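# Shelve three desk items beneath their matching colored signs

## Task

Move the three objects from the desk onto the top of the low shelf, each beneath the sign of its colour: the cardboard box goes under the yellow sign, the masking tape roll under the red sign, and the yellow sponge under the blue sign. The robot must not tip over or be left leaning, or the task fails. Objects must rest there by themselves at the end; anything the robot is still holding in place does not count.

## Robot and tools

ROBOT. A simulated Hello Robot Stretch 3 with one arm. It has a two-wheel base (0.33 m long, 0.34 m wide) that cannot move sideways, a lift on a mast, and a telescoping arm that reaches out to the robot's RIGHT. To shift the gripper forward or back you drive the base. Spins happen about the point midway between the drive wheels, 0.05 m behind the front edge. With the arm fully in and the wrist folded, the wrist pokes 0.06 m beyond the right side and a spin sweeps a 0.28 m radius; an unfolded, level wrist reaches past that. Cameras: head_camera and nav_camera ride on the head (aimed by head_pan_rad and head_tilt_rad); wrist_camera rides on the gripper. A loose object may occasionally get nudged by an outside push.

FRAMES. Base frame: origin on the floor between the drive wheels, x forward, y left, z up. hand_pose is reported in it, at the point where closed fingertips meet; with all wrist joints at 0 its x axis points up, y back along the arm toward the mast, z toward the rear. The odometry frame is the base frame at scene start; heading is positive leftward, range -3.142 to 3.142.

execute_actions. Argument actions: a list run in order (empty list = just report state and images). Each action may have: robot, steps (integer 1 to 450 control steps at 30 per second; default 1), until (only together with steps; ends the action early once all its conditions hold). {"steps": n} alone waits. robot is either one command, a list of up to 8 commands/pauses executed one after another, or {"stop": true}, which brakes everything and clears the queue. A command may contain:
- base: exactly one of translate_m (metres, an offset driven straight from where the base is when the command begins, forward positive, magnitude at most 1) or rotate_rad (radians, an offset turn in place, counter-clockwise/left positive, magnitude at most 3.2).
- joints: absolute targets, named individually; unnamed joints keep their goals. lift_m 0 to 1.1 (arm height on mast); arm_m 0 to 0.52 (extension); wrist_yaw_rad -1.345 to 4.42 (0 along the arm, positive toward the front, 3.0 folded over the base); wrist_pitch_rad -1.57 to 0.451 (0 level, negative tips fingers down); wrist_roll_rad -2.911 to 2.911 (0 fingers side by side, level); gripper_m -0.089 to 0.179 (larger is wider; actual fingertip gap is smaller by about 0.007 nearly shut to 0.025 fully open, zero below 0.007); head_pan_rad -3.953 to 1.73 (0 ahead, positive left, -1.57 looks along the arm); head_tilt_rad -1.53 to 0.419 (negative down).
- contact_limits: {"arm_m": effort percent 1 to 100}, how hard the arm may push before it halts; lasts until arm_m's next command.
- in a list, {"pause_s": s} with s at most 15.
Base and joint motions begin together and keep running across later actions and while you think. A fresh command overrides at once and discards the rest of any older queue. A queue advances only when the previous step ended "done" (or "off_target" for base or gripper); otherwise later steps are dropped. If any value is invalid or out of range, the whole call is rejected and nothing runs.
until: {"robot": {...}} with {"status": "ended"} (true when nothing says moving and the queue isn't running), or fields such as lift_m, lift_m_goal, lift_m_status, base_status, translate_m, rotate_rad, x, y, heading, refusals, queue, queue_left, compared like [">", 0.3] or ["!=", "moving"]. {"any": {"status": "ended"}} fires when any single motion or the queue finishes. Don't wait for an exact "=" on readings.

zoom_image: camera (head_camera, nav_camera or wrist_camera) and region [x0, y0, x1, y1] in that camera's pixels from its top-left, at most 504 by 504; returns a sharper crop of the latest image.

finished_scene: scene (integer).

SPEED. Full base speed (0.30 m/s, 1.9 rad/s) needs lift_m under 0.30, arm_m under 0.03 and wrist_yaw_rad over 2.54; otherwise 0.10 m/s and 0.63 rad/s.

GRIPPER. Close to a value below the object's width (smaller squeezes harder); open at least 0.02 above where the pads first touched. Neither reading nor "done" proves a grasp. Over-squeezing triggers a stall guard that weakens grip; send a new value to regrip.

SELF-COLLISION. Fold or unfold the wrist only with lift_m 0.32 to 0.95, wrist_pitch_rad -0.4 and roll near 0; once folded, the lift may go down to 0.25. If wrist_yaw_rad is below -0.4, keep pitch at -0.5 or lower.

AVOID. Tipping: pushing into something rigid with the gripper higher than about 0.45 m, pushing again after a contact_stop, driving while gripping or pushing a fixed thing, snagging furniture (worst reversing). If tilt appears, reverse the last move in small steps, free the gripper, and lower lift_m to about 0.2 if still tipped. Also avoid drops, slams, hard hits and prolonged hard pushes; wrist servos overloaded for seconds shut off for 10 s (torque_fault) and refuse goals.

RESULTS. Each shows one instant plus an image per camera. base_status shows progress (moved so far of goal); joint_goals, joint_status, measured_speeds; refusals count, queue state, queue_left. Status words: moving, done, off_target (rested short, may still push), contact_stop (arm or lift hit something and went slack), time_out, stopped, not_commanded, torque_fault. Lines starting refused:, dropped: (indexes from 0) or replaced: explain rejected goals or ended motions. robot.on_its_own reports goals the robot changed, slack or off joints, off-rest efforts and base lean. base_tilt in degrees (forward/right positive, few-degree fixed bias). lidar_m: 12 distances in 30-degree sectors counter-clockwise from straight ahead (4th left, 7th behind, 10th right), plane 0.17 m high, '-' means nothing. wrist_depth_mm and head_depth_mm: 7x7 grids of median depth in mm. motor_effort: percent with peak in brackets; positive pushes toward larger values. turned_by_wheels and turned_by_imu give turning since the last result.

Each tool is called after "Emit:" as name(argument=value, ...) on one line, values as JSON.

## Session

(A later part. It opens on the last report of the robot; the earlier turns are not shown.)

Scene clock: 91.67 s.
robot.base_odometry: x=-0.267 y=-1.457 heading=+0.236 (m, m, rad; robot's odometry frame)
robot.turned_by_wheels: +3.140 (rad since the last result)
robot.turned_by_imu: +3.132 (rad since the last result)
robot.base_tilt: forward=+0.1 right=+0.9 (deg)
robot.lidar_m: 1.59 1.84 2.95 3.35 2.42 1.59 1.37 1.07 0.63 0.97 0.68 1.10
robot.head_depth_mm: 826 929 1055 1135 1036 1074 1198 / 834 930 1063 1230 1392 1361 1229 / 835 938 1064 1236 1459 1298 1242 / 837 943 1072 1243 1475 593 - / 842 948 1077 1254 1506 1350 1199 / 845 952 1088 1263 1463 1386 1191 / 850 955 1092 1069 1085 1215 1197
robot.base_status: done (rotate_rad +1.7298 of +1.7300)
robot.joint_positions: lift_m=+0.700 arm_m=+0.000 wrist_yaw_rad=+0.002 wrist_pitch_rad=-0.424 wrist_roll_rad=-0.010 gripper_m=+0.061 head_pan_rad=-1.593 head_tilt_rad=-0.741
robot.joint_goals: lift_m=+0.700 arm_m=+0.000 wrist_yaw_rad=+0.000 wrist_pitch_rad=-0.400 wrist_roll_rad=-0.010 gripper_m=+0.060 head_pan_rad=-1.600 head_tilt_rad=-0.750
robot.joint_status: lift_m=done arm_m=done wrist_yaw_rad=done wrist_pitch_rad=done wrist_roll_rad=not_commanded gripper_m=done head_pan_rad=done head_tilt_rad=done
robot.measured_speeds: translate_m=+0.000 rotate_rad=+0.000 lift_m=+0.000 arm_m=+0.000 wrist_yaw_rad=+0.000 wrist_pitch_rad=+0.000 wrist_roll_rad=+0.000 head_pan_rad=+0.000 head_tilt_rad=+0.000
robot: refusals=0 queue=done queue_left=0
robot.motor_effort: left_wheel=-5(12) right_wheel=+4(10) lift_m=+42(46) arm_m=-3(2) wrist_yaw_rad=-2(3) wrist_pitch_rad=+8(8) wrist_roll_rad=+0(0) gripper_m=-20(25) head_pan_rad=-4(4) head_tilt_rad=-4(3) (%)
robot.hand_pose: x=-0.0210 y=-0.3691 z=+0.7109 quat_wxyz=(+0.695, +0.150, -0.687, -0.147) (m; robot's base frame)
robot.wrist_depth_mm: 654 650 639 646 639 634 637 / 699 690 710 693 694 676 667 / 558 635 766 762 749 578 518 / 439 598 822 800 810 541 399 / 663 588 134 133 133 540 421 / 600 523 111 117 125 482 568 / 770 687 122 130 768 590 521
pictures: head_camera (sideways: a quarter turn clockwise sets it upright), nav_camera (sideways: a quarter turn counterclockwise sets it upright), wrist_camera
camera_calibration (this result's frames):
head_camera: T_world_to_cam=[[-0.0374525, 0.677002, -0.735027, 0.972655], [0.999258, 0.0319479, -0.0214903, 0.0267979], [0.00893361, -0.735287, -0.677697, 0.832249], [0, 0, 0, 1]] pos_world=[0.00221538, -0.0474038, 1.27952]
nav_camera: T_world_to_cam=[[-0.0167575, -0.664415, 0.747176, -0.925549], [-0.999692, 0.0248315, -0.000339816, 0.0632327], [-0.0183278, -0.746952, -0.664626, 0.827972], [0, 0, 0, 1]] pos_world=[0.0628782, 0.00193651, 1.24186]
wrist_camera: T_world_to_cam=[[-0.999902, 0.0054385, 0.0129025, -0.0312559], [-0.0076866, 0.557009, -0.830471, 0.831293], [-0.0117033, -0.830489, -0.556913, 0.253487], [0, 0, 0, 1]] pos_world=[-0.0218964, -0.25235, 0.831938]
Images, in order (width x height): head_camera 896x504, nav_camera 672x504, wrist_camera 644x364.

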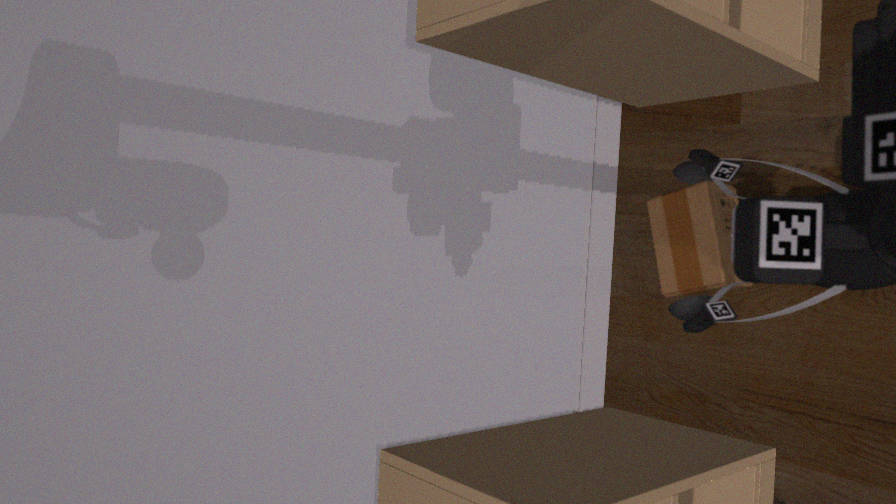

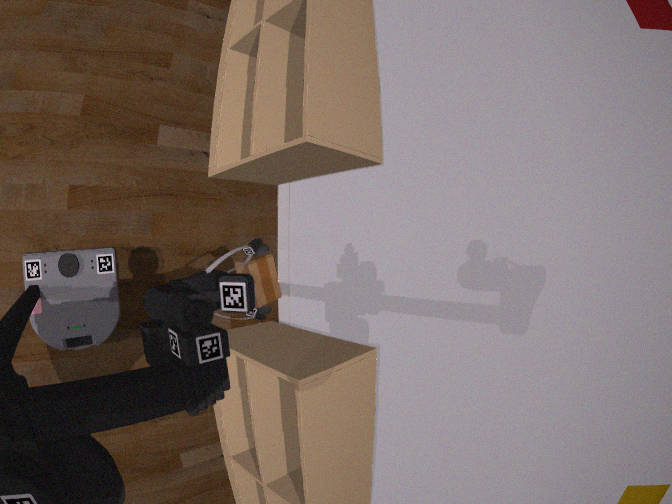

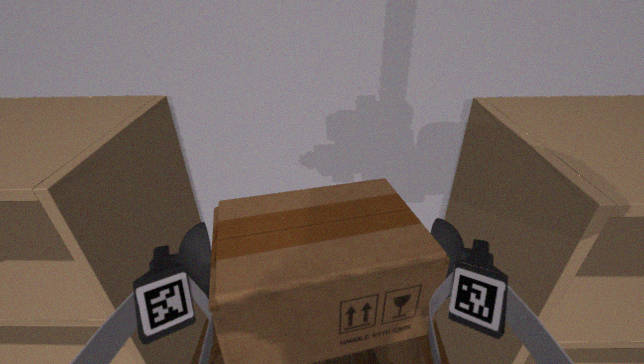

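Emit:
execute_actions(actions=[{"robot":[{"base":{"translate_m":-0.42},"joints":{"arm_m":0.31}},{"joints":{"lift_m":0.635}}],"steps":350,"until":{"robot":{"status":"ended"}}}])

Scene clock: 102.83 s.
robot.base_odometry: x=-0.676 y=-1.555 heading=+0.236 (m, m, rad; robot's odometry frame)
robot.turned_by_wheels: +0.000 (rad since the last result)
robot.turned_by_imu: +0.002 (rad since the last result)
robot.base_tilt: forward=+0.0 right=+0.9 (deg)
robot.lidar_m: 2.00 2.22 3.42 3.19 1.85 0.97 1.01 0.74 0.74 0.54 1.00 0.94
robot.head_depth_mm: 811 908 1031 1039 877 1066 1189 / 817 915 1043 1034 876 - - / 818 914 1047 1060 - 1062 1185 / 824 925 1047 1055 - 1054 1179 / 828 928 1059 1172 911 1154 1179 / 830 935 1065 1233 1466 1368 1192 / 837 937 1068 1245 1493 1369 1192
robot.base_status: done (translate_m -0.4200 of -0.4200)
robot.joint_positions: lift_m=+0.635 arm_m=+0.310 wrist_yaw_rad=+0.001 wrist_pitch_rad=-0.424 wrist_roll_rad=-0.010 gripper_m=+0.061 head_pan_rad=-1.593 head_tilt_rad=-0.741
robot.joint_goals: lift_m=+0.635 arm_m=+0.310 wrist_yaw_rad=+0.000 wrist_pitch_rad=-0.400 wrist_roll_rad=-0.010 gripper_m=+0.060 head_pan_rad=-1.600 head_tilt_rad=-0.750
robot.joint_status: lift_m=done arm_m=done wrist_yaw_rad=done wrist_pitch_rad=done wrist_roll_rad=not_commanded gripper_m=done head_pan_rad=done head_tilt_rad=done
robot.measured_speeds: translate_m=+0.000 rotate_rad=+0.000 lift_m=+0.000 arm_m=+0.000 wrist_yaw_rad=+0.000 wrist_pitch_rad=+0.000 wrist_roll_rad=+0.000 head_pan_rad=+0.000 head_tilt_rad=+0.000
robot: refusals=0 queue=done queue_left=0
robot.motor_effort: left_wheel=-4(9) right_wheel=+4(5) lift_m=+20(43) arm_m=+3(4) wrist_yaw_rad=-1(2) wrist_pitch_rad=+9(8) wrist_roll_rad=+0(0) gripper_m=-20(21) head_pan_rad=-3(3) head_tilt_rad=-3(4) (%)
robot.hand_pose: x=-0.0213 y=-0.6783 z=+0.6468 quat_wxyz=(+0.695, +0.150, -0.687, -0.148) (m; robot's base frame)
robot.wrist_depth_mm: 362 360 355 355 352 351 347 / 391 390 384 386 382 381 377 / 431 424 415 405 403 400 398 / 473 468 302 285 285 284 280 / 523 521 134 133 133 228 226 / 586 585 111 117 125 191 190 / 675 163 122 130 157 160 163
pictures: head_camera (sideways: a quarter turn clockwise sets it upright), nav_camera (sideways: a quarter turn counterclockwise sets it upright), wrist_camera
camera_calibration (this result's frames):
head_camera: T_world_to_cam=[[-0.0374509, 0.677002, -0.735027, 0.972655], [0.999259, 0.0319455, -0.0214903, 0.0267979], [0.00893186, -0.735287, -0.677697, 0.832249], [0, 0, 0, 1]] pos_world=[0.00221526, -0.0474038, 1.27952]
nav_camera: T_world_to_cam=[[-0.0167591, -0.664415, 0.747176, -0.925549], [-0.999692, 0.0248339, -0.000339816, 0.0632327], [-0.0183295, -0.746951, -0.664626, 0.827972], [0, 0, 0, 1]] pos_world=[0.0628782, 0.00193638, 1.24186]
wrist_camera: T_world_to_cam=[[-0.999894, 0.00678728, 0.0129025, -0.0281339], [-0.00693522, 0.557019, -0.830471, 0.950389], [-0.0128236, -0.830472, -0.556913, -0.0390653], [0, 0, 0, 1]] pos_world=[-0.0220407, -0.561637, 0.767878]
Images, in order (width x height): head_camera 896x504, nav_camera 672x504, wrist_camera 644x364.

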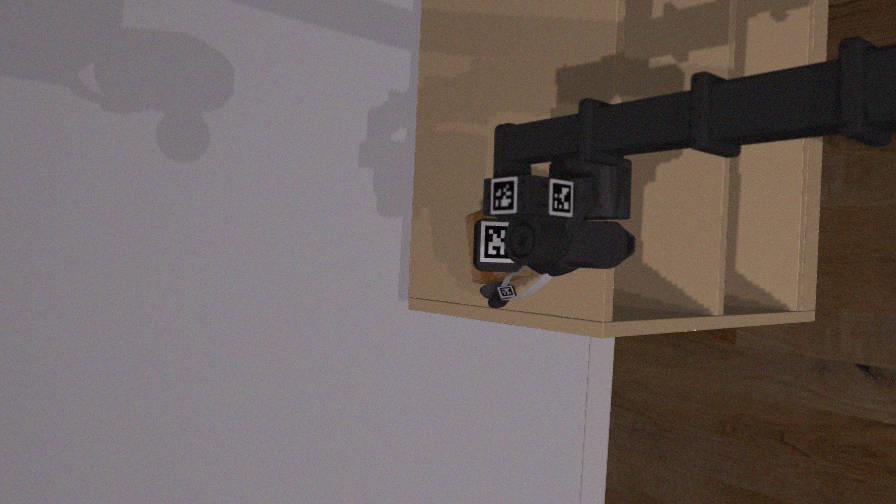

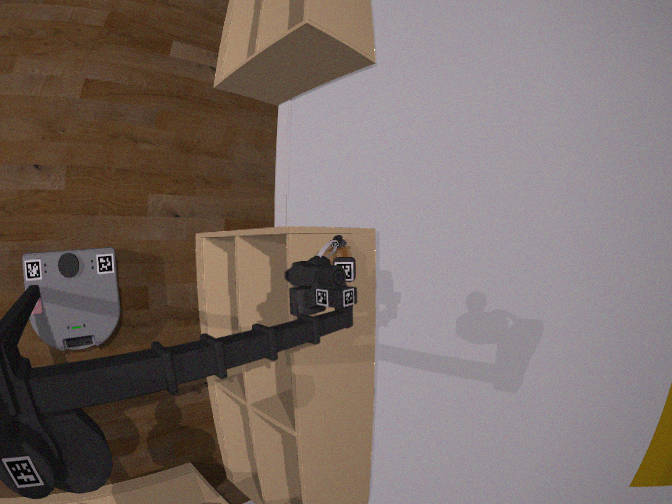

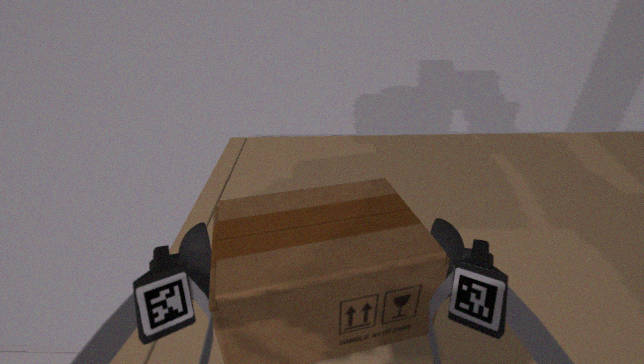

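Emit:
execute_actions(actions=[{"robot":[{"base":{"translate_m":-0.1}},{"joints":{"lift_m":0.622}},{"joints":{"gripper_m":0.15}},{"joints":{"arm_m":0.0,"lift_m":0.65}},{"joints":{"wrist_yaw_rad":2.62},"base":{"rotate_rad":1.38}},{"joints":{"lift_m":0.28},"base":{"translate_m":1.0}},{"base":{"translate_m":1.0}},{"base":{"translate_m":0.67}}],"steps":450,"until":{"robot":{"status":"ended"}}},{"steps":450,"until":{"robot":{"status":"ended"}}},{"robot":[{"base":{"rotate_rad":1.78},"joints":{"lift_m":0.8}},{"joints":{"wrist_yaw_rad":0,"arm_m":0.2}}],"steps":450,"until":{"robot":{"status":"ended"}}}])

Scene clock: 143.77 s.
robot.base_odometry: x=-0.893 y=+1.089 heading=-2.887 (m, m, rad; robot's odometry frame)
robot.turned_by_wheels: +3.160 (rad since the last result)
robot.turned_by_imu: +3.153 (rad since the last result)
robot.base_tilt: forward=+0.0 right=+0.9 (deg)
robot.lidar_m: 1.64 1.75 2.19 3.18 2.38 2.15 2.10 1.11 0.88 0.80 0.62 1.68
robot.head_depth_mm: 1012 1139 1104 896 - - - / 1020 1139 1100 928 - 977 1208 / 1024 1144 1096 917 - 1303 1209 / 1031 1154 1087 915 675 1296 1200 / 1034 1159 1081 880 705 1296 1195 / 1037 1168 1068 850 702 1288 1196 / 1051 1168 1057 845 700 1099 1185
robot.base_status: done (rotate_rad +1.7798 of +1.7800)
robot.joint_positions: lift_m=+0.800 arm_m=+0.200 wrist_yaw_rad=+0.002 wrist_pitch_rad=-0.422 wrist_roll_rad=-0.010 gripper_m=+0.150 head_pan_rad=-1.593 head_tilt_rad=-0.742
robot.joint_goals: lift_m=+0.800 arm_m=+0.200 wrist_yaw_rad=+0.000 wrist_pitch_rad=-0.400 wrist_roll_rad=-0.010 gripper_m=+0.150 head_pan_rad=-1.600 head_tilt_rad=-0.750
robot.joint_status: lift_m=done arm_m=done wrist_yaw_rad=done wrist_pitch_rad=done wrist_roll_rad=not_commanded gripper_m=done head_pan_rad=done head_tilt_rad=done
robot.measured_speeds: translate_m=+0.000 rotate_rad=+0.000 lift_m=+0.000 arm_m=+0.000 wrist_yaw_rad=+0.000 wrist_pitch_rad=+0.000 wrist_roll_rad=+0.000 head_pan_rad=+0.000 head_tilt_rad=+0.000
robot: refusals=0 queue=done queue_left=0
robot.motor_effort: left_wheel=-4(11) right_wheel=+4(10) lift_m=+42(43) arm_m=+3(1) wrist_yaw_rad=-1(2) wrist_pitch_rad=+8(8) wrist_roll_rad=+0(1) gripper_m=+0(82) head_pan_rad=-4(4) head_tilt_rad=-2(4) (%)
robot.hand_pose: x=-0.0210 y=-0.5686 z=+0.8114 quat_wxyz=(+0.695, +0.150, -0.688, -0.147) (m; robot's base frame)
robot.wrist_depth_mm: 661 660 652 650 652 644 632 / 710 718 706 691 683 679 681 / 533 523 519 507 504 499 501 / 396 393 382 388 387 383 377 / 318 316 314 310 311 318 305 / 265 - 261 260 259 - 257 / - 220 225 224 223 217 221
pictures: head_camera (sideways: a quarter turn clockwise sets it upright), nav_camera (sideways: a quarter turn counterclockwise sets it upright), wrist_camera
camera_calibration (this result's frames):
head_camera: T_world_to_cam=[[-0.0374314, 0.677056, -0.734979, 0.972592], [0.999259, 0.03192, -0.0214864, 0.0267928], [0.00891305, -0.735239, -0.677749, 0.832317], [0, 0, 0, 1]] pos_world=[0.00221402, -0.0474021, 1.27951]
nav_camera: T_world_to_cam=[[-0.0167783, -0.664468, 0.747129, -0.925487], [-0.999691, 0.024861, -0.000339642, 0.0632325], [-0.0183487, -0.746903, -0.664679, 0.828042], [0, 0, 0, 1]] pos_world=[0.0628784, 0.00193914, 1.24186]
wrist_camera: T_world_to_cam=[[-0.999901, 0.00563508, 0.0128885, -0.0313816], [-0.00758885, 0.555369, -0.83157, 1.02583], [-0.0118438, -0.831585, -0.555271, 0.141764], [0, 0, 0, 1]] pos_world=[-0.0219146, -0.451648, 0.932171]
Images, in order (width x height): head_camera 896x504, nav_camera 672x504, wrist_camera 644x364.

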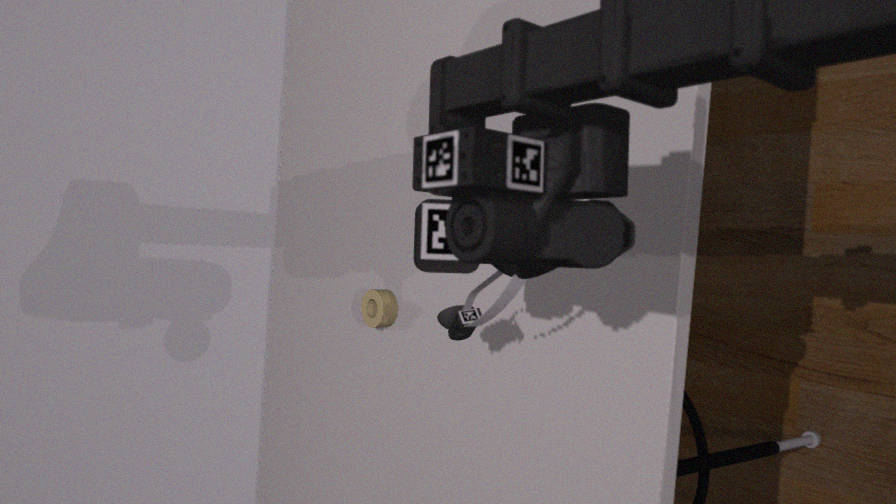

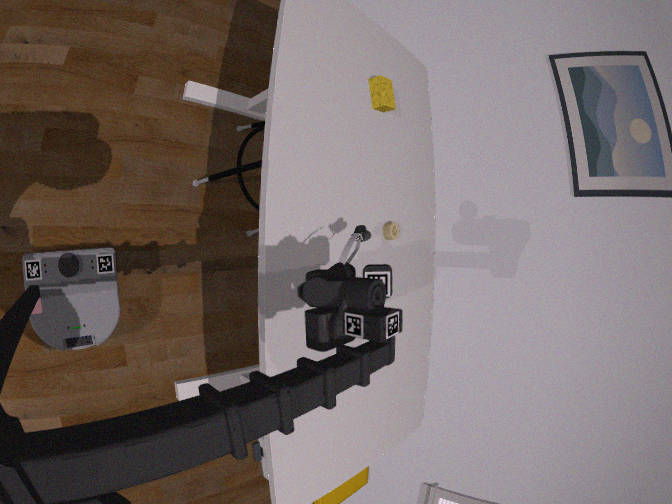

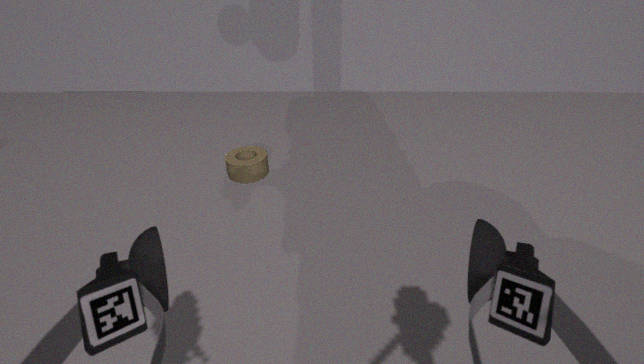

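Emit:
execute_actions(actions=[{"robot":[{"base":{"translate_m":0.083},"joints":{"arm_m":0.39,"lift_m":0.73}},{"joints":{"arm_m":0.43,"lift_m":0.718}}],"steps":250,"until":{"robot":{"status":"ended"}}}])

Emit:
execute_actions(actions=[{"robot":[{"joints":{"gripper_m":0.0}},{"joints":{"lift_m":0.8}}],"steps":250,"until":{"robot":{"status":"ended"}}}])

Scene clock: 157.67 s.
robot.base_odometry: x=-0.973 y=+1.068 heading=-2.887 (m, m, rad; robot's odometry frame)
robot.turned_by_wheels: +0.000 (rad since the last result)
robot.turned_by_imu: +0.001 (rad since the last result)
robot.base_tilt: forward=+0.1 right=+0.9 (deg)
robot.lidar_m: 1.56 1.67 2.15 3.18 2.43 2.24 2.18 0.95 0.93 0.79 0.59 1.60
robot.head_depth_mm: 1016 1135 1109 871 718 639 - / 1018 1142 1102 894 - - 1188 / 1029 1151 1159 804 714 1303 1208 / 1040 1158 1120 810 710 1296 1201 / 1040 1159 1084 855 707 1299 1206 / 1039 1171 1067 846 704 1130 1189 / 1048 1182 1062 841 702 1290 1183
robot.base_status: done (translate_m +0.0830 of +0.0830)
robot.joint_positions: lift_m=+0.719 arm_m=+0.430 wrist_yaw_rad=+0.001 wrist_pitch_rad=-0.398 wrist_roll_rad=-0.010 gripper_m=+0.150 head_pan_rad=-1.593 head_tilt_rad=-0.742
robot.joint_goals: lift_m=+0.718 arm_m=+0.430 wrist_yaw_rad=+0.000 wrist_pitch_rad=-0.400 wrist_roll_rad=-0.010 gripper_m=+0.150 head_pan_rad=-1.600 head_tilt_rad=-0.750
robot.joint_status: lift_m=done arm_m=done wrist_yaw_rad=done wrist_pitch_rad=done wrist_roll_rad=not_commanded gripper_m=done head_pan_rad=done head_tilt_rad=done
robot.measured_speeds: translate_m=+0.000 rotate_rad=+0.000 lift_m=+0.000 arm_m=+0.000 wrist_yaw_rad=+0.000 wrist_pitch_rad=+0.000 wrist_roll_rad=+0.000 head_pan_rad=+0.000 head_tilt_rad=+0.000
robot: refusals=0 queue=done queue_left=0
robot.motor_effort: left_wheel=-4(6) right_wheel=+4(9) lift_m=+16(41) arm_m=+5(5) wrist_yaw_rad=+0(2) wrist_pitch_rad=-1(7) wrist_roll_rad=+0(0) gripper_m=+0(0) head_pan_rad=-3(4) head_tilt_rad=-4(4) (%)
robot.hand_pose: x=-0.0213 y=-0.8014 z=+0.7359 quat_wxyz=(+0.697, +0.141, -0.689, -0.139) (m; robot's base frame)
robot.wrist_depth_mm: 463 459 459 454 446 445 444 / 491 486 483 480 471 477 469 / 359 352 349 345 340 336 333 / 263 260 258 256 253 251 249 / 207 212 205 175 202 208 198 / 175 - 169 152 167 - 165 / - 141 145 144 143 139 141
pictures: head_camera (sideways: a quarter turn clockwise sets it upright), nav_camera (sideways: a quarter turn counterclockwise sets it upright), wrist_camera
camera_calibration (this result's frames):
head_camera: T_world_to_cam=[[-0.0374271, 0.677056, -0.734979, 0.972592], [0.99926, 0.0319136, -0.0214864, 0.0267928], [0.00890832, -0.735239, -0.677749, 0.832317], [0, 0, 0, 1]] pos_world=[0.00221371, -0.0474021, 1.27951]
nav_camera: T_world_to_cam=[[-0.0167826, -0.664468, 0.747129, -0.925487], [-0.999691, 0.0248674, -0.000339642, 0.0632325], [-0.0183535, -0.746903, -0.664679, 0.828042], [0, 0, 0, 1]] pos_world=[0.0628784, 0.00193877, 1.24186]
wrist_camera: T_world_to_cam=[[-0.999895, 0.00699353, 0.0126932, -0.028096], [-0.00697853, 0.535278, -0.844647, 1.08591], [-0.0127014, -0.844647, -0.535173, -0.119046], [0, 0, 0, 1]] pos_world=[-0.0220271, -0.681617, 0.853854]
Images, in order (width x height): head_camera 896x504, nav_camera 672x504, wrist_camera 644x364.

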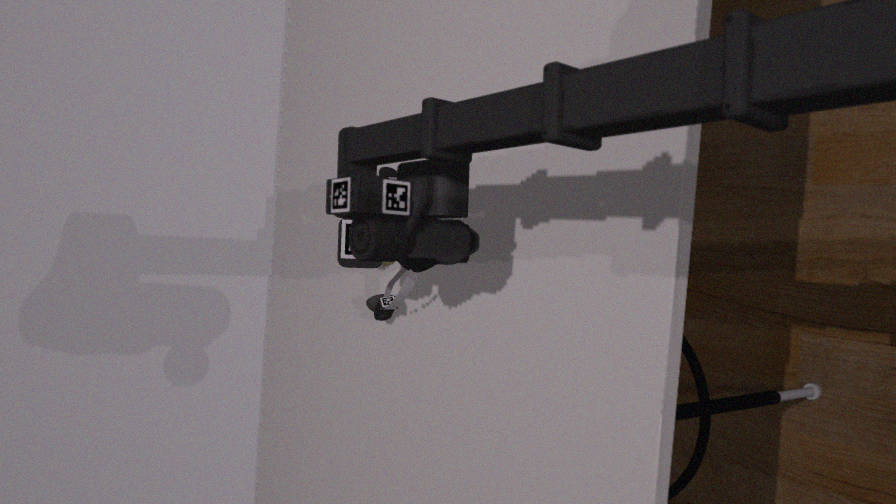

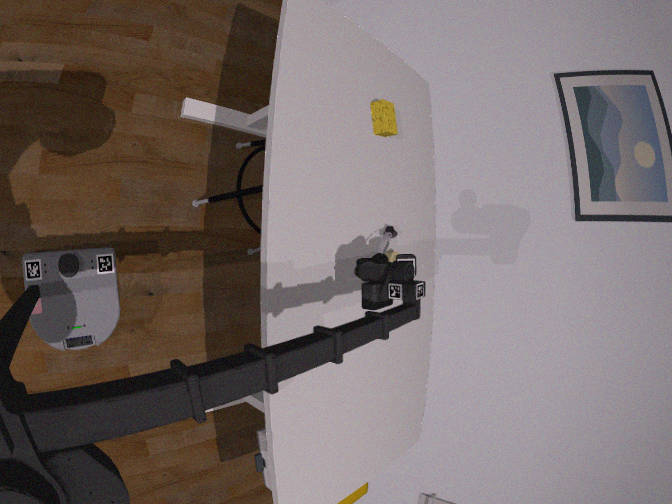

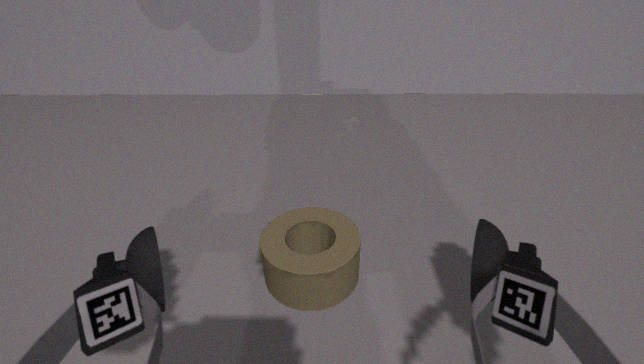

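Scene clock: 160.87 s.
robot.base_odometry: x=-0.973 y=+1.068 heading=-2.887 (m, m, rad; robot's odometry frame)
robot.turned_by_wheels: +0.000 (rad since the last result)
robot.turned_by_imu: +0.000 (rad since the last result)
robot.base_tilt: forward=+0.0 right=+0.9 (deg)
robot.lidar_m: 1.56 1.67 2.15 3.17 2.43 2.24 2.18 0.95 0.93 0.79 0.59 1.60
robot.head_depth_mm: 1016 1141 1109 897 - - - / 1020 1154 1166 - 706 1312 1209 / 1026 1153 - 849 711 1305 1211 / 1037 1159 1170 843 708 1299 1203 / 1037 1161 1078 854 709 1289 1201 / 1043 1169 1072 850 704 1126 1193 / 1049 1178 1062 844 701 1290 1195
robot.base_status: done (translate_m +0.0830 of +0.0830)
robot.joint_positions: lift_m=+0.800 arm_m=+0.430 wrist_yaw_rad=+0.000 wrist_pitch_rad=-0.416 wrist_roll_rad=-0.010 gripper_m=+0.001 head_pan_rad=-1.593 head_tilt_rad=-0.742
robot.joint_goals: lift_m=+0.800 arm_m=+0.430 wrist_yaw_rad=+0.000 wrist_pitch_rad=-0.400 wrist_roll_rad=-0.010 gripper_m=+0.000 head_pan_rad=-1.600 head_tilt_rad=-0.750
robot.joint_status: lift_m=done arm_m=done wrist_yaw_rad=done wrist_pitch_rad=done wrist_roll_rad=not_commanded gripper_m=done head_pan_rad=done head_tilt_rad=done
robot.measured_speeds: translate_m=+0.000 rotate_rad=+0.000 lift_m=+0.000 arm_m=+0.000 wrist_yaw_rad=+0.000 wrist_pitch_rad=+0.000 wrist_roll_rad=+0.000 head_pan_rad=+0.000 head_tilt_rad=+0.000
robot: refusals=0 queue=done queue_left=0
robot.motor_effort: left_wheel=-4(4) right_wheel=+4(4) lift_m=+42(44) arm_m=+2(4) wrist_yaw_rad=+0(1) wrist_pitch_rad=+5(6) wrist_roll_rad=+0(0) gripper_m=-17(92) head_pan_rad=-4(3) head_tilt_rad=-4(4) (%)
robot.hand_pose: x=-0.0216 y=-0.7994 z=+0.8127 quat_wxyz=(+0.695, +0.147, -0.688, -0.146) (m; robot's base frame)
robot.wrist_depth_mm: 462 460 454 457 448 452 446 / 497 497 494 488 491 482 480 / 526 524 519 518 515 510 508 / 403 397 394 389 389 384 382 / 321 318 329 179 323 309 307 / 266 265 - 151 268 259 257 / 227 226 219 224 218 223 220
pictures: head_camera (sideways: a quarter turn clockwise sets it upright), nav_camera (sideways: a quarter turn counterclockwise sets it upright), wrist_camera
camera_calibration (this result's frames):
head_camera: T_world_to_cam=[[-0.0374271, 0.677056, -0.734979, 0.972592], [0.99926, 0.0319137, -0.0214864, 0.0267928], [0.00890841, -0.735239, -0.677749, 0.832317], [0, 0, 0, 1]] pos_world=[0.00221372, -0.0474021, 1.27951]
nav_camera: T_world_to_cam=[[-0.0167825, -0.664468, 0.747129, -0.925487], [-0.999691, 0.0248673, -0.000339642, 0.0632325], [-0.0183534, -0.746903, -0.664679, 0.828042], [0, 0, 0, 1]] pos_world=[0.0628784, 0.00193878, 1.24186]
wrist_camera: T_world_to_cam=[[-0.999884, 0.0081466, 0.0128404, -0.0285966], [-0.00623908, 0.550277, -0.834959, 1.15387], [-0.0138679, -0.834942, -0.550163, -0.0562946], [0, 0, 0, 1]] pos_world=[-0.0221749, -0.68172, 0.932832]
Images, in order (width x height): head_camera 896x504, nav_camera 672x504, wrist_camera 644x364.

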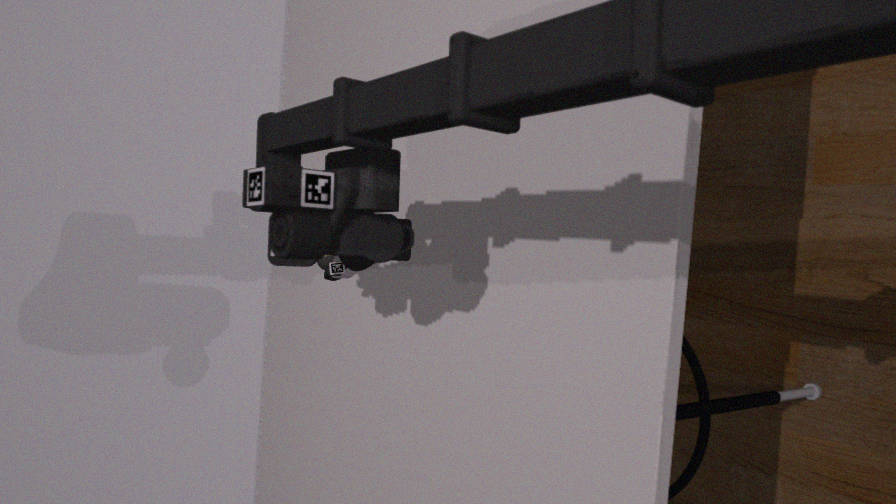

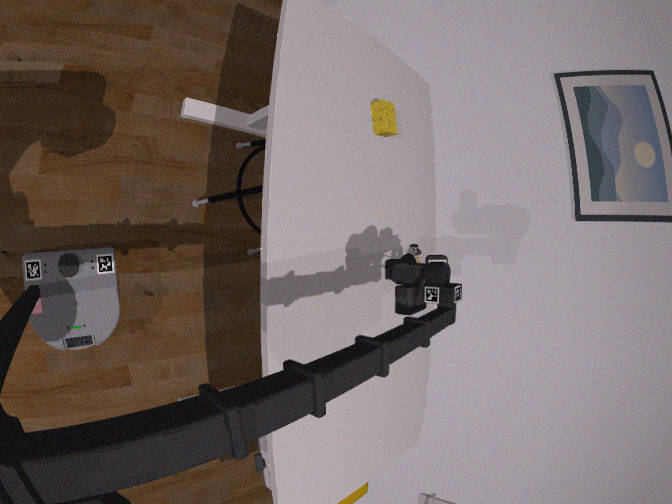

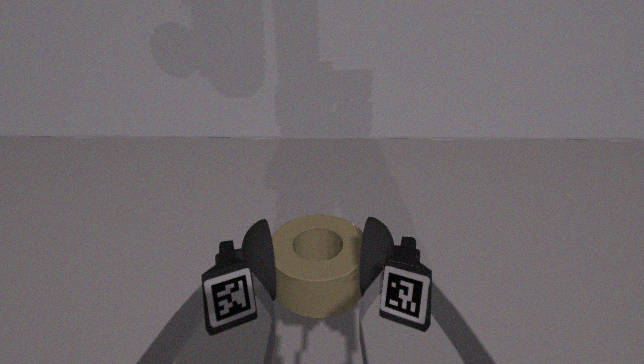

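Emit:
execute_actions(actions=[{"robot":[{"joints":{"arm_m":0.0}},{"joints":{"wrist_yaw_rad":2.62},"base":{"rotate_rad":1.81}},{"joints":{"lift_m":0.28},"base":{"translate_m":1.0}},{"base":{"translate_m":1.0}},{"base":{"translate_m":0.69}},{"base":{"rotate_rad":1.34},"joints":{"lift_m":0.68}},{"joints":{"wrist_yaw_rad":0}},{"joints":{"arm_m":0.28,"lift_m":0.65}}],"steps":450,"until":{"robot":{"status":"ended"}}},{"steps":450,"until":{"robot":{"status":"ended"}}},{"steps":450,"until":{"robot":{"status":"ended"}}}])

Scene clock: 200.60 s.
robot.base_odometry: x=+0.300 y=-1.301 heading=+0.262 (m, m, rad; robot's odometry frame)
robot.turned_by_wheels: +3.150 (rad since the last result)
robot.turned_by_imu: +3.142 (rad since the last result)
robot.base_tilt: forward=+0.1 right=+0.9 (deg)
robot.lidar_m: 1.07 1.38 2.14 3.27 3.15 2.07 1.91 1.04 0.64 0.88 0.72 1.06
robot.head_depth_mm: 854 956 1086 1252 1483 1389 1237 / 859 962 1096 1071 915 - - / 861 966 1103 1031 - 1253 1210 / 866 971 1113 1057 - 1240 1207 / 872 980 1110 1019 1096 1252 1206 / 875 980 1115 1014 1113 1259 1196 / 882 987 1125 1013 1106 1257 1190
robot.base_status: done (rotate_rad +1.3398 of +1.3400)
robot.joint_positions: lift_m=+0.650 arm_m=+0.280 wrist_yaw_rad=+0.001 wrist_pitch_rad=-0.418 wrist_roll_rad=-0.010 gripper_m=+0.001 head_pan_rad=-1.593 head_tilt_rad=-0.742
robot.joint_goals: lift_m=+0.650 arm_m=+0.280 wrist_yaw_rad=+0.000 wrist_pitch_rad=-0.400 wrist_roll_rad=-0.010 gripper_m=+0.000 head_pan_rad=-1.600 head_tilt_rad=-0.750
robot.joint_status: lift_m=done arm_m=done wrist_yaw_rad=done wrist_pitch_rad=done wrist_roll_rad=not_commanded gripper_m=done head_pan_rad=done head_tilt_rad=done
robot.measured_speeds: translate_m=+0.000 rotate_rad=+0.000 lift_m=+0.000 arm_m=+0.000 wrist_yaw_rad=+0.000 wrist_pitch_rad=+0.000 wrist_roll_rad=+0.000 head_pan_rad=+0.000 head_tilt_rad=+0.000
robot: refusals=0 queue=done queue_left=0
robot.motor_effort: left_wheel=-4(12) right_wheel=+4(10) lift_m=+20(44) arm_m=+3(1) wrist_yaw_rad=-1(3) wrist_pitch_rad=+6(6) wrist_roll_rad=+0(0) gripper_m=-16(19) head_pan_rad=-3(4) head_tilt_rad=-4(4) (%)
robot.hand_pose: x=-0.0213 y=-0.6490 z=+0.6631 quat_wxyz=(+0.695, +0.148, -0.688, -0.146) (m; robot's base frame)
robot.wrist_depth_mm: 434 428 425 425 421 416 416 / 469 464 465 461 457 451 450 / 437 431 427 421 421 476 487 / 326 324 321 316 316 313 532 / 260 259 268 180 263 252 273 / 217 216 - 151 219 211 210 / 185 185 179 183 178 181 180
pictures: head_camera (sideways: a quarter turn clockwise sets it upright), nav_camera (sideways: a quarter turn counterclockwise sets it upright), wrist_camera
camera_calibration (this result's frames):
head_camera: T_world_to_cam=[[-0.037416, 0.677093, -0.734946, 0.972549], [0.99926, 0.0318995, -0.0214837, 0.0267894], [0.00889793, -0.735206, -0.677785, 0.832364], [0, 0, 0, 1]] pos_world=[0.00221302, -0.0474009, 1.27951]
nav_camera: T_world_to_cam=[[-0.0167934, -0.664504, 0.747096, -0.925444], [-0.99969, 0.0248826, -0.000339523, 0.0632324], [-0.0183641, -0.74687, -0.664716, 0.828089], [0, 0, 0, 1]] pos_world=[0.0628785, 0.00194085, 1.24186]
wrist_camera: T_world_to_cam=[[-0.999894, 0.00681722, 0.012868, -0.0284912], [-0.00695971, 0.552485, -0.833494, 0.946618], [-0.0127915, -0.833495, -0.552379, -0.0106448], [0, 0, 0, 1]] pos_world=[-0.0220362, -0.53167, 0.783487]
Images, in order (width x height): head_camera 896x504, nav_camera 672x504, wrist_camera 644x364.

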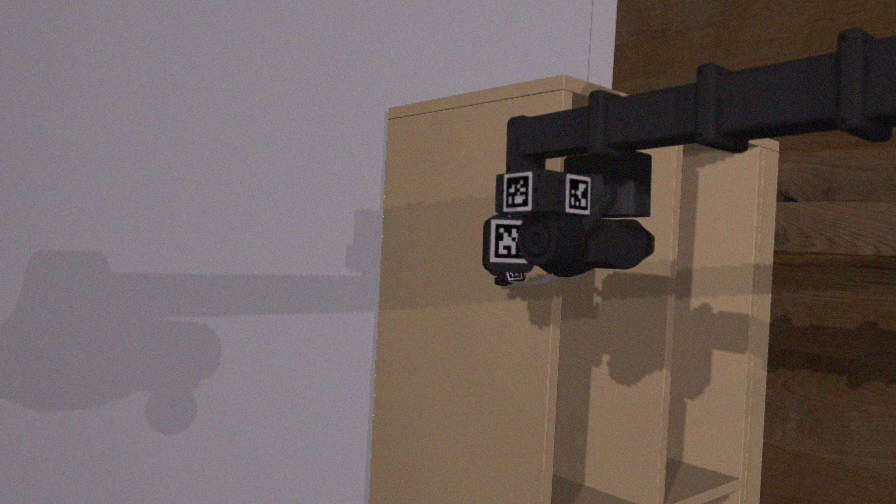

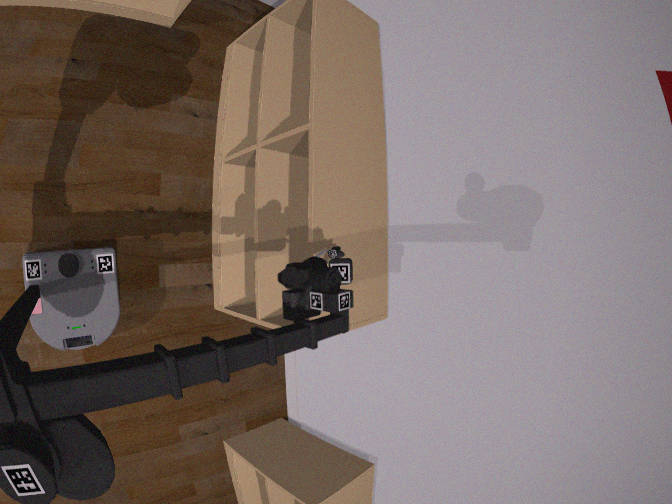

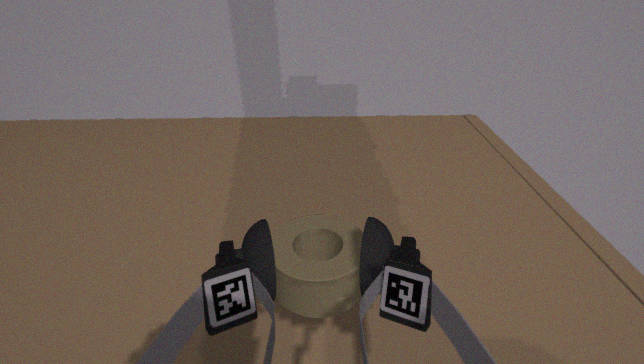

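Emit:
execute_actions(actions=[{"robot":[{"joints":{"arm_m":0.36}},{"joints":{"lift_m":0.618}},{"joints":{"gripper_m":0.15}},{"joints":{"arm_m":0.0,"lift_m":0.65}},{"joints":{"wrist_yaw_rad":2.62},"base":{"rotate_rad":1.93}},{"joints":{"lift_m":0.28},"base":{"translate_m":1.0}},{"base":{"translate_m":1.0}},{"base":{"translate_m":0.7}}],"steps":450,"until":{"robot":{"status":"ended"}}},{"steps":450,"until":{"robot":{"status":"ended"}}},{"steps":450,"until":{"robot":{"status":"ended"}}},{"robot":[{"base":{"rotate_rad":1.23},"joints":{"lift_m":0.8}},{"joints":{"wrist_yaw_rad":0,"arm_m":0.2}}],"steps":450,"until":{"robot":{"status":"ended"}}}])

Scene clock: 241.80 s.
robot.base_odometry: x=-1.271 y=+0.894 heading=-2.861 (m, m, rad; robot's odometry frame)
robot.turned_by_wheels: +3.160 (rad since the last result)
robot.turned_by_imu: +3.152 (rad since the last result)
robot.base_tilt: forward=+0.0 right=+0.9 (deg)
robot.lidar_m: 1.25 1.35 1.91 3.05 2.99 2.54 2.48 1.20 0.91 0.64 0.88 1.29
robot.head_depth_mm: 1095 1230 1103 896 - - - / 1108 1237 1096 925 - 1377 1209 / 1113 1243 1092 918 - 1354 1206 / 1113 1260 1084 914 1506 1353 1205 / 1128 1271 1078 869 762 1376 1199 / 1130 1263 1068 846 760 1358 1190 / 1132 1257 1066 846 755 1356 1188
robot.base_status: done (rotate_rad +1.2298 of +1.2300)
robot.joint_positions: lift_m=+0.800 arm_m=+0.200 wrist_yaw_rad=+0.002 wrist_pitch_rad=-0.418 wrist_roll_rad=-0.010 gripper_m=+0.150 head_pan_rad=-1.593 head_tilt_rad=-0.742
robot.joint_goals: lift_m=+0.800 arm_m=+0.200 wrist_yaw_rad=+0.000 wrist_pitch_rad=-0.400 wrist_roll_rad=-0.010 gripper_m=+0.150 head_pan_rad=-1.600 head_tilt_rad=-0.750
robot.joint_status: lift_m=done arm_m=done wrist_yaw_rad=done wrist_pitch_rad=done wrist_roll_rad=not_commanded gripper_m=done head_pan_rad=done head_tilt_rad=done
robot.measured_speeds: translate_m=+0.000 rotate_rad=+0.000 lift_m=+0.000 arm_m=+0.000 wrist_yaw_rad=+0.000 wrist_pitch_rad=+0.000 wrist_roll_rad=+0.000 head_pan_rad=+0.000 head_tilt_rad=+0.000
robot: refusals=0 queue=done queue_left=0
robot.motor_effort: left_wheel=-5(12) right_wheel=+4(11) lift_m=+42(43) arm_m=+3(5) wrist_yaw_rad=-1(4) wrist_pitch_rad=+7(6) wrist_roll_rad=+0(0) gripper_m=+1(83) head_pan_rad=-4(4) head_tilt_rad=-4(4) (%)
robot.hand_pose: x=-0.0210 y=-0.5690 z=+0.8121 quat_wxyz=(+0.695, +0.148, -0.688, -0.146) (m; robot's base frame)
robot.wrist_depth_mm: 741 751 740 735 732 723 718 / 806 794 788 770 765 747 758 / 857 530 424 519 511 501 501 / 402 397 392 387 387 381 382 / 320 319 317 314 310 321 308 / 266 - 263 262 260 - 257 / - 221 226 225 224 217 222
pictures: head_camera (sideways: a quarter turn clockwise sets it upright), nav_camera (sideways: a quarter turn counterclockwise sets it upright), wrist_camera
camera_calibration (this result's frames):
head_camera: T_world_to_cam=[[-0.037408, 0.67712, -0.734921, 0.972517], [0.999261, 0.0318893, -0.0214818, 0.0267868], [0.00889042, -0.735182, -0.677812, 0.832399], [0, 0, 0, 1]] pos_world=[0.00221252, -0.0474001, 1.27951]
nav_camera: T_world_to_cam=[[-0.0168013, -0.664531, 0.747072, -0.925413], [-0.99969, 0.0248936, -0.000339435, 0.0632322], [-0.0183717, -0.746846, -0.664743, 0.828125], [0, 0, 0, 1]] pos_world=[0.0628785, 0.0019424, 1.24186]
wrist_camera: T_world_to_cam=[[-0.999901, 0.00567386, 0.0128692, -0.03135], [-0.0075925, 0.552477, -0.833494, 1.02664], [-0.0118391, -0.833509, -0.552379, 0.138388], [0, 0, 0, 1]] pos_world=[-0.0219138, -0.451669, 0.932543]
Images, in order (width x height): head_camera 896x504, nav_camera 672x504, wrist_camera 644x364.

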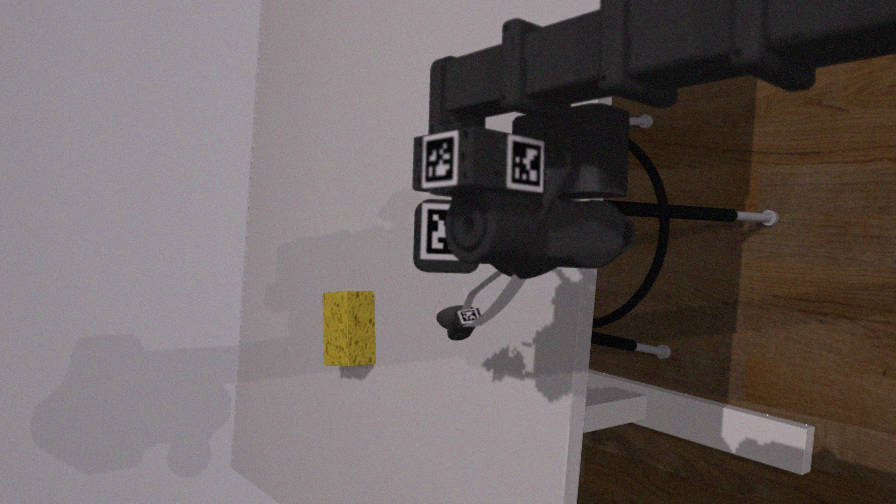

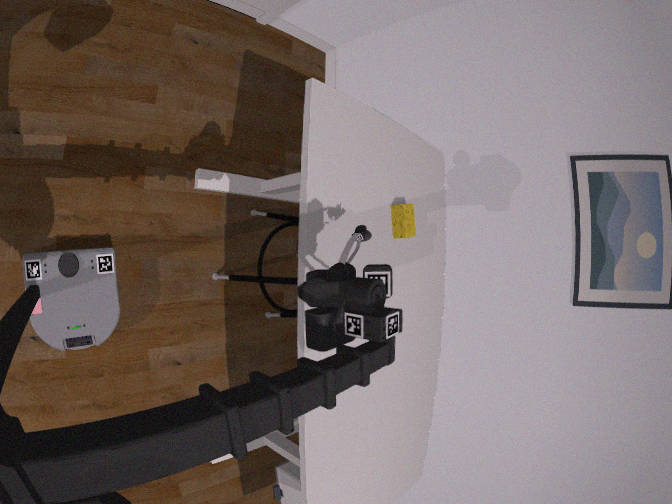

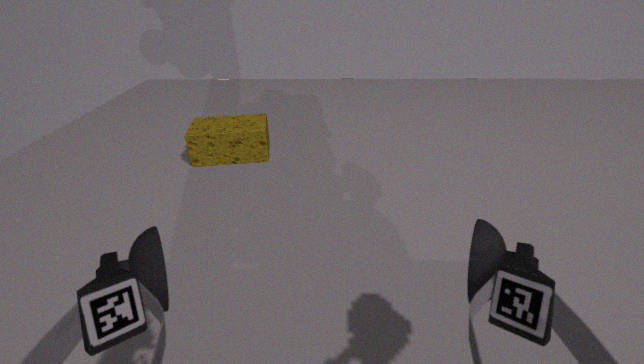

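Emit:
execute_actions(actions=[{"robot":[{"base":{"translate_m":0.115},"joints":{"arm_m":0.38,"lift_m":0.73,"gripper_m":0.179}},{"joints":{"arm_m":0.49,"lift_m":0.724}},{"joints":{"gripper_m":0.06}},{"joints":{"lift_m":0.8}}],"steps":400,"until":{"robot":{"status":"ended"}}}])

Scene clock: 251.63 s.
robot.base_odometry: x=-1.382 y=+0.863 heading=-2.861 (m, m, rad; robot's odometry frame)
robot.turned_by_wheels: +0.000 (rad since the last result)
robot.turned_by_imu: +0.001 (rad since the last result)
robot.base_tilt: forward=+0.0 right=+1.0 (deg)
robot.lidar_m: 1.14 1.23 1.76 3.07 3.08 2.66 2.59 1.29 0.67 0.82 1.36 1.18
robot.head_depth_mm: 1105 1234 1104 899 - - - / 1107 1242 1189 - 751 1354 1215 / 1120 1230 - 862 747 1367 1206 / 1121 1258 1004 859 766 1386 1202 / 1126 1273 1077 851 761 1363 1196 / 1132 1258 1067 851 758 1370 1193 / 1146 1277 1404 842 1492 1366 1190
robot.base_status: done (translate_m +0.1150 of +0.1150)
robot.joint_positions: lift_m=+0.800 arm_m=+0.490 wrist_yaw_rad=+0.001 wrist_pitch_rad=-0.415 wrist_roll_rad=-0.010 gripper_m=+0.061 head_pan_rad=-1.593 head_tilt_rad=-0.742
robot.joint_goals: lift_m=+0.800 arm_m=+0.490 wrist_yaw_rad=+0.000 wrist_pitch_rad=-0.400 wrist_roll_rad=-0.010 gripper_m=+0.060 head_pan_rad=-1.600 head_tilt_rad=-0.750
robot.joint_status: lift_m=done arm_m=done wrist_yaw_rad=done wrist_pitch_rad=done wrist_roll_rad=not_commanded gripper_m=done head_pan_rad=done head_tilt_rad=done
robot.measured_speeds: translate_m=+0.000 rotate_rad=+0.000 lift_m=+0.000 arm_m=+0.000 wrist_yaw_rad=+0.000 wrist_pitch_rad=+0.000 wrist_roll_rad=+0.000 head_pan_rad=+0.000 head_tilt_rad=+0.000
robot: refusals=0 queue=done queue_left=0
robot.motor_effort: left_wheel=-4(5) right_wheel=+4(9) lift_m=+42(44) arm_m=+3(2) wrist_yaw_rad=-1(1) wrist_pitch_rad=+5(6) wrist_roll_rad=+0(0) gripper_m=-19(92) head_pan_rad=-4(3) head_tilt_rad=-4(3) (%)
robot.hand_pose: x=-0.0213 y=-0.8594 z=+0.8128 quat_wxyz=(+0.696, +0.147, -0.688, -0.145) (m; robot's base frame)
robot.wrist_depth_mm: 499 499 494 491 488 482 478 / 544 542 535 532 524 524 519 / 589 563 527 514 511 508 506 / 631 398 391 172 368 383 381 / 319 318 139 137 137 309 308 / 266 270 127 133 137 263 256 / 228 219 212 212 217 216 221
pictures: head_camera (sideways: a quarter turn clockwise sets it upright), nav_camera (sideways: a quarter turn counterclockwise sets it upright), wrist_camera
camera_calibration (this result's frames):
head_camera: T_world_to_cam=[[-0.0374078, 0.67712, -0.734921, 0.972517], [0.999261, 0.0318891, -0.0214818, 0.0267868], [0.00889025, -0.735182, -0.677812, 0.832399], [0, 0, 0, 1]] pos_world=[0.0022125, -0.0474001, 1.27951]
nav_camera: T_world_to_cam=[[-0.0168015, -0.664531, 0.747072, -0.925413], [-0.99969, 0.0248938, -0.000339435, 0.0632322], [-0.0183719, -0.746846, -0.664743, 0.828125], [0, 0, 0, 1]] pos_world=[0.0628785, 0.00194239, 1.24186]
wrist_camera: T_world_to_cam=[[-0.999894, 0.00678566, 0.0128465, -0.0289774], [-0.00699585, 0.550087, -0.835078, 1.18684], [-0.0127332, -0.835079, -0.549982, -0.106596], [0, 0, 0, 1]] pos_world=[-0.0220288, -0.741684, 0.932847]
Images, in order (width x height): head_camera 896x504, nav_camera 672x504, wrist_camera 644x364.

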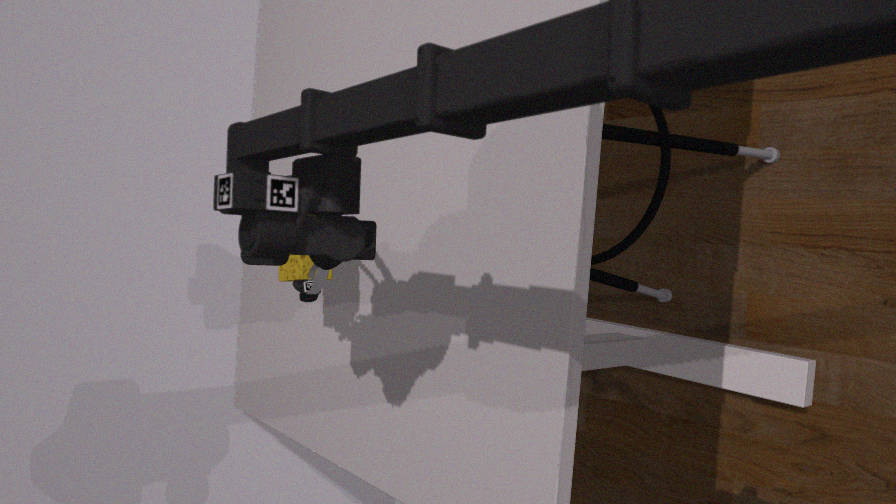

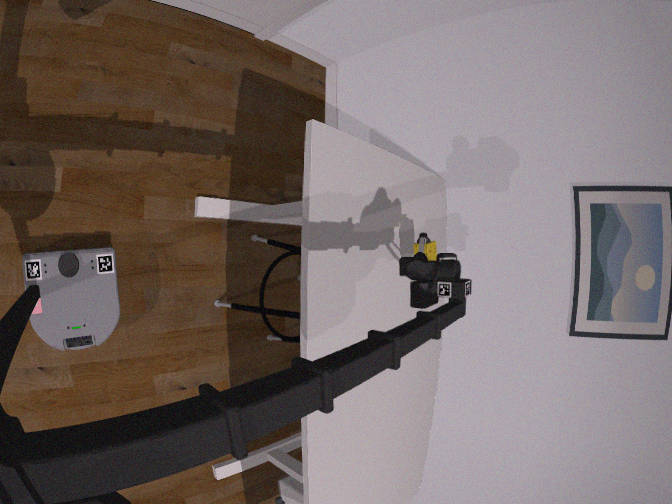

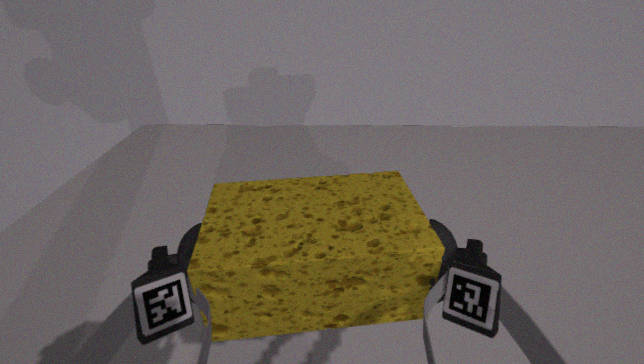

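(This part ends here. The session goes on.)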